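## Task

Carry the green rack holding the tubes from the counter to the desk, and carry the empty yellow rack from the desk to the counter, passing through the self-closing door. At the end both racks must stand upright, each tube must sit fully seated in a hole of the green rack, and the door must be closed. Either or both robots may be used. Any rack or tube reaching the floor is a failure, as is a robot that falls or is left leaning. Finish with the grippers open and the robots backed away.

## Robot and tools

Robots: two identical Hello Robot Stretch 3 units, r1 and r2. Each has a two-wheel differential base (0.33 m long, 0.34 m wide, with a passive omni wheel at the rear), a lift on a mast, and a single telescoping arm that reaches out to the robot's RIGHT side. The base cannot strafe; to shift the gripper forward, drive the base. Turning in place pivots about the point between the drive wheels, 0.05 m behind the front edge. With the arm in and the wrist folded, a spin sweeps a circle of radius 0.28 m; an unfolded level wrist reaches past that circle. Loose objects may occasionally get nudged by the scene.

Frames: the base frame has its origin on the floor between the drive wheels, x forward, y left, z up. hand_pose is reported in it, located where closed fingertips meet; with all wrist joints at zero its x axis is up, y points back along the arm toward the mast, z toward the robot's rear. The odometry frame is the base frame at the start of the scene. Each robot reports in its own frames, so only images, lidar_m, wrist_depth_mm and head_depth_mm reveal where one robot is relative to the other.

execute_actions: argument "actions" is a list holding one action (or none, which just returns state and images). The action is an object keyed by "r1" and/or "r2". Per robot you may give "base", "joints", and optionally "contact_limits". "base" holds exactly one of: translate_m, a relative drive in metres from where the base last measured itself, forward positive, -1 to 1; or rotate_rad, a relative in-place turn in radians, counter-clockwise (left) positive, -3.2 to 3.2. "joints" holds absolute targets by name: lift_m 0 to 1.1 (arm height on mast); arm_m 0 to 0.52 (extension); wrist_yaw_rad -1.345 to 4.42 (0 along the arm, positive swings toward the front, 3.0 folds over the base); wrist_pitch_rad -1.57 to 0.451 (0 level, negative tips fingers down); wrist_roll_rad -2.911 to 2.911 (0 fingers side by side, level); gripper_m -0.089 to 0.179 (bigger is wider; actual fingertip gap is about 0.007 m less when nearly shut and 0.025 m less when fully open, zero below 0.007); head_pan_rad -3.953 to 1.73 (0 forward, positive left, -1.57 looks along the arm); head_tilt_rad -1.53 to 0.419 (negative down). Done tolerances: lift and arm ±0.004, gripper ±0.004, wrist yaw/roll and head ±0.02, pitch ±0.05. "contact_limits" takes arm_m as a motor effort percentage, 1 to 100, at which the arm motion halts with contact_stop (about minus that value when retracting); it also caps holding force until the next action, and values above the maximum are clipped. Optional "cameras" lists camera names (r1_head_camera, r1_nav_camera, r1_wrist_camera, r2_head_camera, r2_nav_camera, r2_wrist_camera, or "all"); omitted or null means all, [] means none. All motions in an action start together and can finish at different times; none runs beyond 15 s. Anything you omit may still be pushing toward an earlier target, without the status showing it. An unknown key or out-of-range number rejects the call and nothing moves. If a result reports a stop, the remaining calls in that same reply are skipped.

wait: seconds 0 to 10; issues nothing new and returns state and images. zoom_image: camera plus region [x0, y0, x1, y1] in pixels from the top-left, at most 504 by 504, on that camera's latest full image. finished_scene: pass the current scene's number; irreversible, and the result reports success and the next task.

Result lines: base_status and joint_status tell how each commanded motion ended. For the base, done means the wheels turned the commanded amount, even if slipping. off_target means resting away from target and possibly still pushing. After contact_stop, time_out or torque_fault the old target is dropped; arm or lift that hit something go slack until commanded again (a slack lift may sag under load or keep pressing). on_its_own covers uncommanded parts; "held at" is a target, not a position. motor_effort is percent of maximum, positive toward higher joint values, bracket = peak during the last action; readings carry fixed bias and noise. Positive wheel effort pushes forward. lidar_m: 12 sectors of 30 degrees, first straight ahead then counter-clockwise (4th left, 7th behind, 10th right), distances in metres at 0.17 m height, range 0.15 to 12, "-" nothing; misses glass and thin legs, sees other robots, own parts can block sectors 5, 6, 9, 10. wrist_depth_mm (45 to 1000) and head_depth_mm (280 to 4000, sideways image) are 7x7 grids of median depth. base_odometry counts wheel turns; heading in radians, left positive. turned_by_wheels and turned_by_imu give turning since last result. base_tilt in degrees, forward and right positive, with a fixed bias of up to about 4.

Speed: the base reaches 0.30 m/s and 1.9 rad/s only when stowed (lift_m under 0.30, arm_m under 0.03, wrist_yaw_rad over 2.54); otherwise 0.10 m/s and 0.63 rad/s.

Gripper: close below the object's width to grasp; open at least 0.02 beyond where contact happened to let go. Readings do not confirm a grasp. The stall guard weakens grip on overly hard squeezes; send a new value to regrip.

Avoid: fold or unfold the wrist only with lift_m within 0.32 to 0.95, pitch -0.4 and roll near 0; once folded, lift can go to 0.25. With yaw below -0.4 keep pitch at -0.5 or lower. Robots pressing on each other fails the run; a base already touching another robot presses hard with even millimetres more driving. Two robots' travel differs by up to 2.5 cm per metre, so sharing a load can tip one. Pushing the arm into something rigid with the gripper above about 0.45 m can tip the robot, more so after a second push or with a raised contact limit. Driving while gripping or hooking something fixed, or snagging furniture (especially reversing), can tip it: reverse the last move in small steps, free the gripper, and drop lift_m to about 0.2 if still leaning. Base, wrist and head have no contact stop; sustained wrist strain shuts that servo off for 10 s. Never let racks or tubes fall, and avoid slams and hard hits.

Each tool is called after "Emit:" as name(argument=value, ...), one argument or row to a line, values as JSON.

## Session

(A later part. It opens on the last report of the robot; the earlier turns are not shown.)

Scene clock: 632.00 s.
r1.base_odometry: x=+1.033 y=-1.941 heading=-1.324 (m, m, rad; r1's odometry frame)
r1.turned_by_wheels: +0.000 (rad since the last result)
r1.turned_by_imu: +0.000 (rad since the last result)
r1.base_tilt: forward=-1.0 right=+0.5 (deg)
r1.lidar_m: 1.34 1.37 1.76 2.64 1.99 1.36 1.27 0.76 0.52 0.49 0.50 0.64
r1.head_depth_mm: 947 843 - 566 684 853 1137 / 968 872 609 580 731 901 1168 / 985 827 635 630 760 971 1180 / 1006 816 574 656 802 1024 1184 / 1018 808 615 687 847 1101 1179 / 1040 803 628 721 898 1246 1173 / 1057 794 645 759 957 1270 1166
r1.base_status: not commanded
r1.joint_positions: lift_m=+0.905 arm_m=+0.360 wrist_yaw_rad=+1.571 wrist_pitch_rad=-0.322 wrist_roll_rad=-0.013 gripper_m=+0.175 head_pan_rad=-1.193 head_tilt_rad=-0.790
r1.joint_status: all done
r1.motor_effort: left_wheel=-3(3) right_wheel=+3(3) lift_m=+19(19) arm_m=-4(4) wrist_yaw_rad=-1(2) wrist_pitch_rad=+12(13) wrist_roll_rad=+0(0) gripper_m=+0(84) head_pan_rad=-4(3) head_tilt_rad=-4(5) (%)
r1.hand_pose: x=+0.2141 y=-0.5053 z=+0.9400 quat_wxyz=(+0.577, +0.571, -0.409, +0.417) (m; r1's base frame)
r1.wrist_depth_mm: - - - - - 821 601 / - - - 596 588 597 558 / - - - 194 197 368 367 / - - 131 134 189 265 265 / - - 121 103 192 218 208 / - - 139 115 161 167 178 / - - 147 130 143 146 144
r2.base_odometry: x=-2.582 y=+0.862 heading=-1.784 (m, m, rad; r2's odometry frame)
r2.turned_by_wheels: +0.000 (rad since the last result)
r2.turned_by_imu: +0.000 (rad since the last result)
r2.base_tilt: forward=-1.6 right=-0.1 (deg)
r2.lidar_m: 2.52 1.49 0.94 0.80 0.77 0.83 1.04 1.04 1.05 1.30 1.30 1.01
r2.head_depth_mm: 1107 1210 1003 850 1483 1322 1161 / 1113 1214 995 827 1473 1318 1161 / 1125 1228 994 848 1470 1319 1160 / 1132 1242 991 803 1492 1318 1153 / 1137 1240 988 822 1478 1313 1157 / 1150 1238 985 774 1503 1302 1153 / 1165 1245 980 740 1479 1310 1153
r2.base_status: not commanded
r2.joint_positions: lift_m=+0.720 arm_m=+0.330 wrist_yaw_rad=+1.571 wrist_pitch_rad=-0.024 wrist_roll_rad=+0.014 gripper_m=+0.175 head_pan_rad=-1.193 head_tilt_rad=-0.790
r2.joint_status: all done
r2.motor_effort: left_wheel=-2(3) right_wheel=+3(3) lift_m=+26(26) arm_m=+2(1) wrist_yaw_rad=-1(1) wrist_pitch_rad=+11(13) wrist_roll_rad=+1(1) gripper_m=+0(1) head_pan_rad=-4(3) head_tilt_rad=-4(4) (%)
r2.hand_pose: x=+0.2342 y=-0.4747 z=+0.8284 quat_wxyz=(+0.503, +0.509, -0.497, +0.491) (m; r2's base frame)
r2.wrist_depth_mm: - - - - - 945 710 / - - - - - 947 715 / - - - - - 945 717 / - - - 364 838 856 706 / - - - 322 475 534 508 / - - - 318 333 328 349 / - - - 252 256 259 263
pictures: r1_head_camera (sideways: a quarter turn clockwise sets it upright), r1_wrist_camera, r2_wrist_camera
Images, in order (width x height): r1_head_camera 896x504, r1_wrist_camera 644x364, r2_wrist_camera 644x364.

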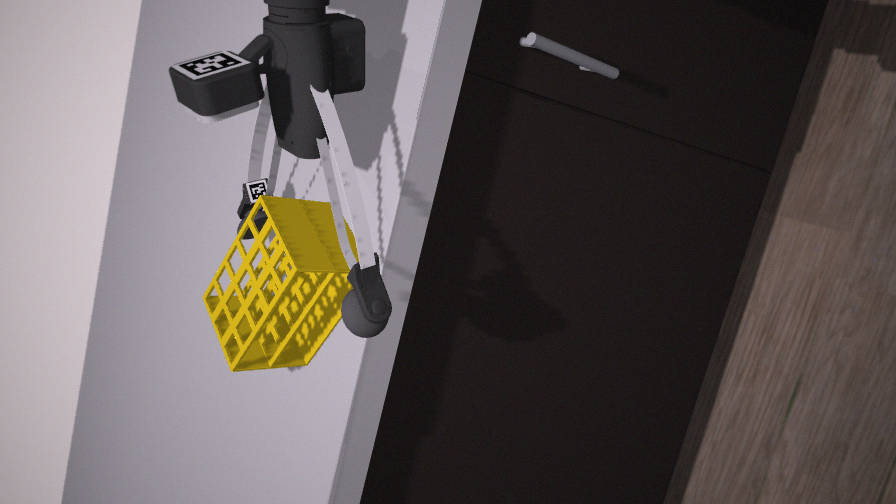

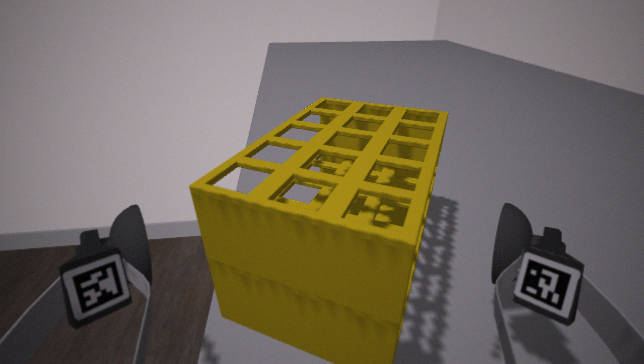

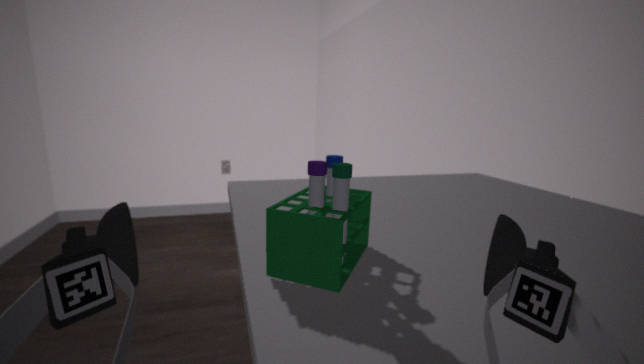

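Emit:
execute_actions(
  actions=[
    {"r1":{"base":{"translate_m":-0.22},"joints":{"head_pan_rad":1.7,"head_tilt_rad":-0.3}},"r2":{"joints":{"arm_m":0.0,"head_pan_rad":1.2,"head_tilt_rad":-0.3}}},
  ],
  cameras=[],
)

Emit:
execute_actions(
  actions=[
    {"r1":{"joints":{"arm_m":0.0}}},
  ],
  cameras=["r1_nav_camera","r2_nav_camera","r1_wrist_camera"],
)

Scene clock: 651.13 s.
r1.base_odometry: x=+0.980 y=-1.728 heading=-1.324 (m, m, rad; r1's odometry frame)
r1.turned_by_wheels: +0.000 (rad since the last result)
r1.turned_by_imu: +0.001 (rad since the last result)
r1.base_tilt: forward=-1.1 right=+0.6 (deg)
r1.lidar_m: 1.56 1.59 2.05 2.63 1.65 1.12 1.05 1.07 0.54 0.51 0.51 0.67
r1.head_depth_mm: 2317 2428 2544 2709 2789 2050 1616 / 2340 2450 2556 2721 2773 2038 1609 / 2312 2417 2570 2757 2750 2006 1599 / 2345 2442 2568 2730 2713 2012 1580 / 2313 2439 2576 2730 2667 1980 1579 / 2341 2450 2605 2770 2702 2005 1620 / 2331 2459 2602 2775 2641 1975 1678
r1.base_status: done
r1.joint_positions: lift_m=+0.905 arm_m=+0.360 wrist_yaw_rad=+1.571 wrist_pitch_rad=-0.321 wrist_roll_rad=-0.013 gripper_m=+0.175 head_pan_rad=+1.693 head_tilt_rad=-0.310
r1.joint_status: all done
r1.motor_effort: left_wheel=-2(7) right_wheel=+3(5) lift_m=+19(19) arm_m=-4(4) wrist_yaw_rad=-1(1) wrist_pitch_rad=+12(12) wrist_roll_rad=+0(0) gripper_m=+0(0) head_pan_rad=+2(38) head_tilt_rad=+4(32) (%)
r1.hand_pose: x=+0.2141 y=-0.5053 z=+0.9401 quat_wxyz=(+0.577, +0.571, -0.409, +0.417) (m; r1's base frame)
r1.wrist_depth_mm: - - - - - 876 624 / - - - 310 594 591 579 / - - - 319 372 366 368 / - - - 267 269 267 265 / - - - 210 209 219 209 / - - - 172 172 166 179 / - - - 147 146 147 145
r2.base_odometry: x=-2.582 y=+0.862 heading=-1.784 (m, m, rad; r2's odometry frame)
r2.turned_by_wheels: +0.000 (rad since the last result)
r2.turned_by_imu: -0.001 (rad since the last result)
r2.base_tilt: forward=-1.7 right=-0.1 (deg)
r2.lidar_m: 2.52 1.49 0.94 0.80 0.77 0.83 1.03 1.04 1.05 1.30 1.30 1.01
r2.head_depth_mm: 1031 1100 1189 1287 1412 1552 1560 / 934 995 1063 1146 1240 1355 1445 / 847 897 954 1019 1100 1179 1299 / 867 915 965 1020 1091 1155 1238 / 816 861 903 957 1016 1078 1155 / 762 798 842 882 928 988 1046 / 715 746 779 818 864 906 956
r2.base_status: not commanded
r2.joint_positions: lift_m=+0.720 arm_m=+0.001 wrist_yaw_rad=+1.571 wrist_pitch_rad=-0.024 wrist_roll_rad=+0.014 gripper_m=+0.175 head_pan_rad=+1.193 head_tilt_rad=-0.310
r2.joint_status: all done
r2.motor_effort: left_wheel=-2(2) right_wheel=+3(3) lift_m=+25(25) arm_m=-2(5) wrist_yaw_rad=-1(1) wrist_pitch_rad=+11(11) wrist_roll_rad=+1(1) gripper_m=-1(0) head_pan_rad=+4(49) head_tilt_rad=+4(26) (%)
r2.hand_pose: x=+0.2342 y=-0.1460 z=+0.8284 quat_wxyz=(+0.503, +0.509, -0.497, +0.491) (m; r2's base frame)
r2.wrist_depth_mm: - - - - - - - / - - - - - - 997 / - - - - - - - / - - - - - 896 712 / - - - - - 501 336 / - - - - - - 332 / - - - - - - 294
pictures: none
No camera images: the call's "cameras" was empty. Leave "cameras" out to get every camera's image.

Scene clock: 655.00 s.
r1.base_odometry: x=+0.980 y=-1.728 heading=-1.324 (m, m, rad; r1's odometry frame)
r1.turned_by_wheels: +0.000 (rad since the last result)
r1.turned_by_imu: +0.000 (rad since the last result)
r1.base_tilt: forward=-1.2 right=+0.5 (deg)
r1.lidar_m: 1.56 1.60 2.05 2.63 1.65 1.12 1.05 1.07 0.54 0.50 0.51 0.67
r1.head_depth_mm: 2310 2455 2531 2737 2779 2051 1617 / 2301 2431 2584 2706 2760 2023 1598 / 2310 2434 2585 2736 2770 2016 1596 / 2348 2444 2581 2748 2717 2013 1587 / 2328 2442 2576 2764 2709 1994 1576 / 2347 2462 2605 2742 2676 1985 1626 / 2332 2460 2581 2775 2679 1975 1656
r1.base_status: not commanded
r1.joint_positions: lift_m=+0.905 arm_m=+0.000 wrist_yaw_rad=+1.571 wrist_pitch_rad=-0.321 wrist_roll_rad=-0.013 gripper_m=+0.175 head_pan_rad=+1.693 head_tilt_rad=-0.310
r1.joint_status: all done
r1.motor_effort: left_wheel=-2(2) right_wheel=+3(3) lift_m=+19(19) arm_m=-4(7) wrist_yaw_rad=-1(1) wrist_pitch_rad=+12(11) wrist_roll_rad=+0(0) gripper_m=+1(0) head_pan_rad=+3(2) head_tilt_rad=+5(5) (%)
r1.hand_pose: x=+0.2141 y=-0.1453 z=+0.9401 quat_wxyz=(+0.577, +0.571, -0.409, +0.417) (m; r1's base frame)
r1.wrist_depth_mm: - - - - - - 959 / - - - - 849 591 418 / - - - - 894 516 355 / - - - - 902 520 355 / - - - - 939 595 368 / - - - - 954 611 347 / - - - - - 538 397
r2.base_odometry: x=-2.582 y=+0.862 heading=-1.784 (m, m, rad; r2's odometry frame)
r2.turned_by_wheels: +0.000 (rad since the last result)
r2.turned_by_imu: -0.001 (rad since the last result)
r2.base_tilt: forward=-1.7 right=-0.1 (deg)
r2.lidar_m: 2.52 1.49 0.94 0.80 0.77 0.83 1.04 1.03 1.05 1.30 1.29 1.01
r2.head_depth_mm: 1030 1104 1191 1291 1415 1573 1546 / 932 995 1064 1153 1244 1344 1454 / 848 897 952 1022 1094 1179 1306 / 869 918 963 1021 1085 1157 1242 / 817 862 905 958 1014 1084 1150 / 763 796 842 880 930 988 1050 / 715 746 783 822 864 908 964
r2.base_status: not commanded
r2.joint_positions: lift_m=+0.720 arm_m=+0.001 wrist_yaw_rad=+1.571 wrist_pitch_rad=-0.024 wrist_roll_rad=+0.014 gripper_m=+0.175 head_pan_rad=+1.193 head_tilt_rad=-0.310
r2.joint_status: not commanded
r2.motor_effort: left_wheel=-2(3) right_wheel=+3(3) lift_m=+25(25) arm_m=-2(2) wrist_yaw_rad=-1(1) wrist_pitch_rad=+11(11) wrist_roll_rad=+1(1) gripper_m=-1(1) head_pan_rad=+4(4) head_tilt_rad=+4(4) (%)
r2.hand_pose: x=+0.2342 y=-0.1460 z=+0.8284 quat_wxyz=(+0.503, +0.509, -0.497, +0.491) (m; r2's base frame)
r2.wrist_depth_mm: - - - - - - 979 / - - - - - - - / - - - - - - - / - - - - - 904 718 / - - - - - 500 339 / - - - - - - 330 / - - - - - - 294
pictures: r1_nav_camera (sideways: a quarter turn counterclockwise sets it upright), r1_wrist_camera, r2_nav_camera (sideways: a quarter turn counterclockwise sets it upright)
Images, in order (width x height): r1_nav_camera 672x504, r1_wrist_camera 644x364, r2_nav_camera 672x504.

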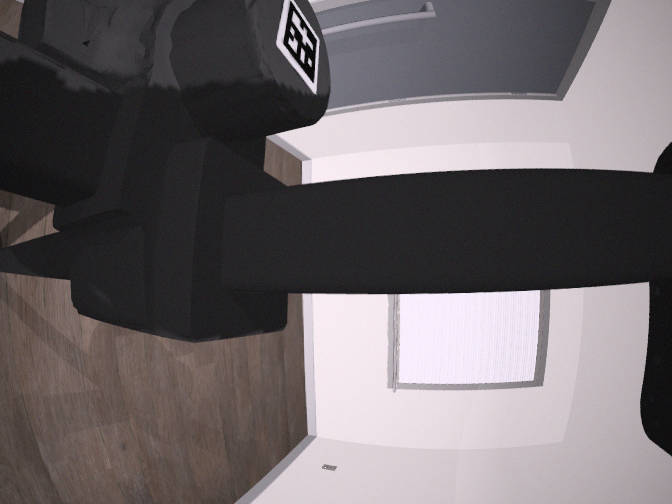

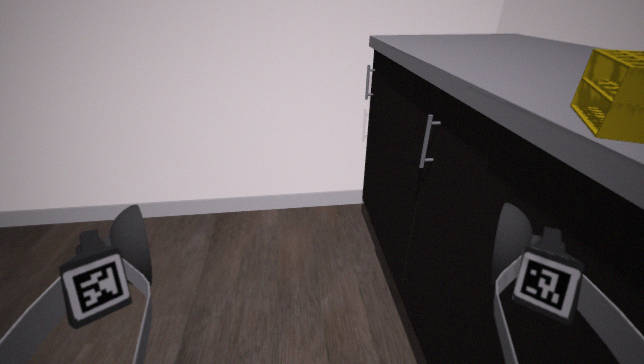

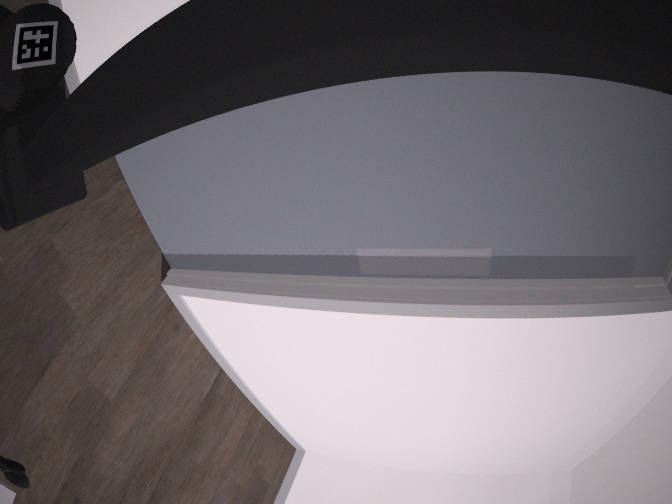

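Emit:
execute_actions(
  actions=[
    {"r2":{"joints":{"head_pan_rad":-0.85,"head_tilt_rad":-0.65}}},
  ],
  cameras=["r2_head_camera"],
)

Scene clock: 661.47 s.
r1.base_odometry: x=+0.980 y=-1.728 heading=-1.324 (m, m, rad; r1's odometry frame)
r1.turned_by_wheels: +0.000 (rad since the last result)
r1.turned_by_imu: -0.001 (rad since the last result)
r1.base_tilt: forward=-1.1 right=+0.5 (deg)
r1.lidar_m: 1.56 1.59 2.04 2.63 1.65 1.12 1.05 1.07 0.54 0.51 0.51 0.67
r1.head_depth_mm: 2296 2431 2554 2722 2787 2039 1619 / 2314 2421 2563 2710 2799 2036 1609 / 2319 2428 2573 2723 2742 2027 1603 / 2325 2426 2624 2760 2736 2009 1598 / 2349 2421 2611 2769 2722 2009 1574 / 2324 2447 2586 2714 2701 1973 1624 / 2338 2452 2583 2759 2645 1976 1652
r1.base_status: not commanded
r1.joint_positions: lift_m=+0.905 arm_m=+0.000 wrist_yaw_rad=+1.571 wrist_pitch_rad=-0.321 wrist_roll_rad=-0.013 gripper_m=+0.175 head_pan_rad=+1.693 head_tilt_rad=-0.310
r1.joint_status: not commanded
r1.motor_effort: left_wheel=-2(2) right_wheel=+3(3) lift_m=+19(19) arm_m=-4(4) wrist_yaw_rad=-1(1) wrist_pitch_rad=+12(12) wrist_roll_rad=+0(0) gripper_m=+0(0) head_pan_rad=+3(2) head_tilt_rad=+5(5) (%)
r1.hand_pose: x=+0.2141 y=-0.1453 z=+0.9401 quat_wxyz=(+0.577, +0.571, -0.409, +0.417) (m; r1's base frame)
r1.wrist_depth_mm: - - - - - - 911 / - - - - 874 603 423 / - - - - 877 513 357 / - - - - 900 521 352 / - - - - 907 596 370 / - - - - 937 616 347 / - - - - - 541 397
r2.base_odometry: x=-2.582 y=+0.862 heading=-1.784 (m, m, rad; r2's odometry frame)
r2.turned_by_wheels: +0.000 (rad since the last result)
r2.turned_by_imu: -0.001 (rad since the last result)
r2.base_tilt: forward=-1.5 right=-0.2 (deg)
r2.lidar_m: 2.53 1.49 0.94 0.80 0.77 0.82 1.03 1.04 1.04 1.30 1.30 1.01
r2.head_depth_mm: 1067 1170 1251 975 772 1342 1226 / 1109 1227 1291 970 766 1408 1227 / 1155 1279 1308 969 766 1432 1230 / 1207 1337 1301 928 765 1471 1231 / 1265 1405 1299 958 837 1423 1224 / 1330 1478 1569 958 1596 1405 1217 / 1384 1554 1780 953 1685 1423 1219
r2.base_status: not commanded
r2.joint_positions: lift_m=+0.720 arm_m=+0.001 wrist_yaw_rad=+1.571 wrist_pitch_rad=-0.024 wrist_roll_rad=+0.014 gripper_m=+0.175 head_pan_rad=-0.843 head_tilt_rad=-0.642
r2.joint_status: all done
r2.motor_effort: left_wheel=-2(2) right_wheel=+3(3) lift_m=+25(25) arm_m=-2(2) wrist_yaw_rad=-2(1) wrist_pitch_rad=+11(11) wrist_roll_rad=+0(0) gripper_m=+0(0) head_pan_rad=-3(49) head_tilt_rad=-4(23) (%)
r2.hand_pose: x=+0.2342 y=-0.1460 z=+0.8284 quat_wxyz=(+0.503, +0.509, -0.497, +0.491) (m; r2's base frame)
r2.wrist_depth_mm: - - - - - - 986 / - - - - - - 999 / - - - - - - - / - - - - - 892 711 / - - - - - 497 338 / - - - - - - 334 / - - - - - - 293
pictures: r2_head_camera (sideways: a quarter turn clockwise sets it upright)
Images, in order (width x height): r2_head_camera 896x504.

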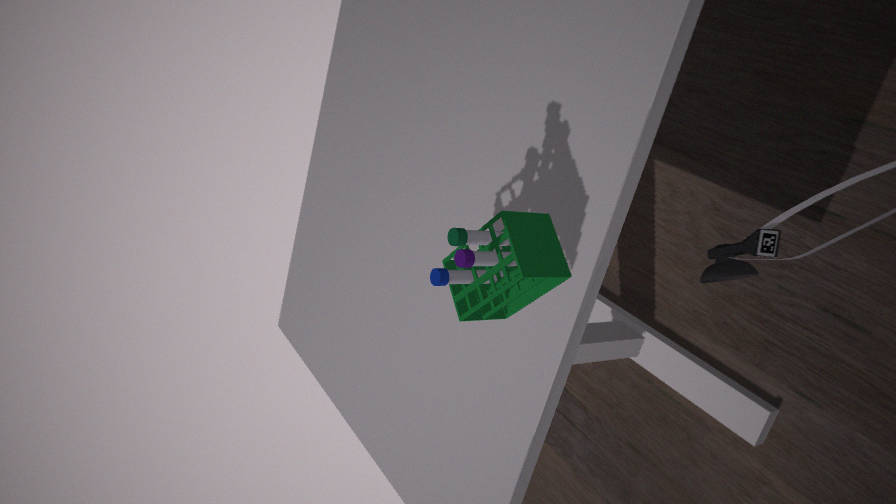

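Emit:
finished_scene(
  scene=1,
)

The scene is finished: the task was done.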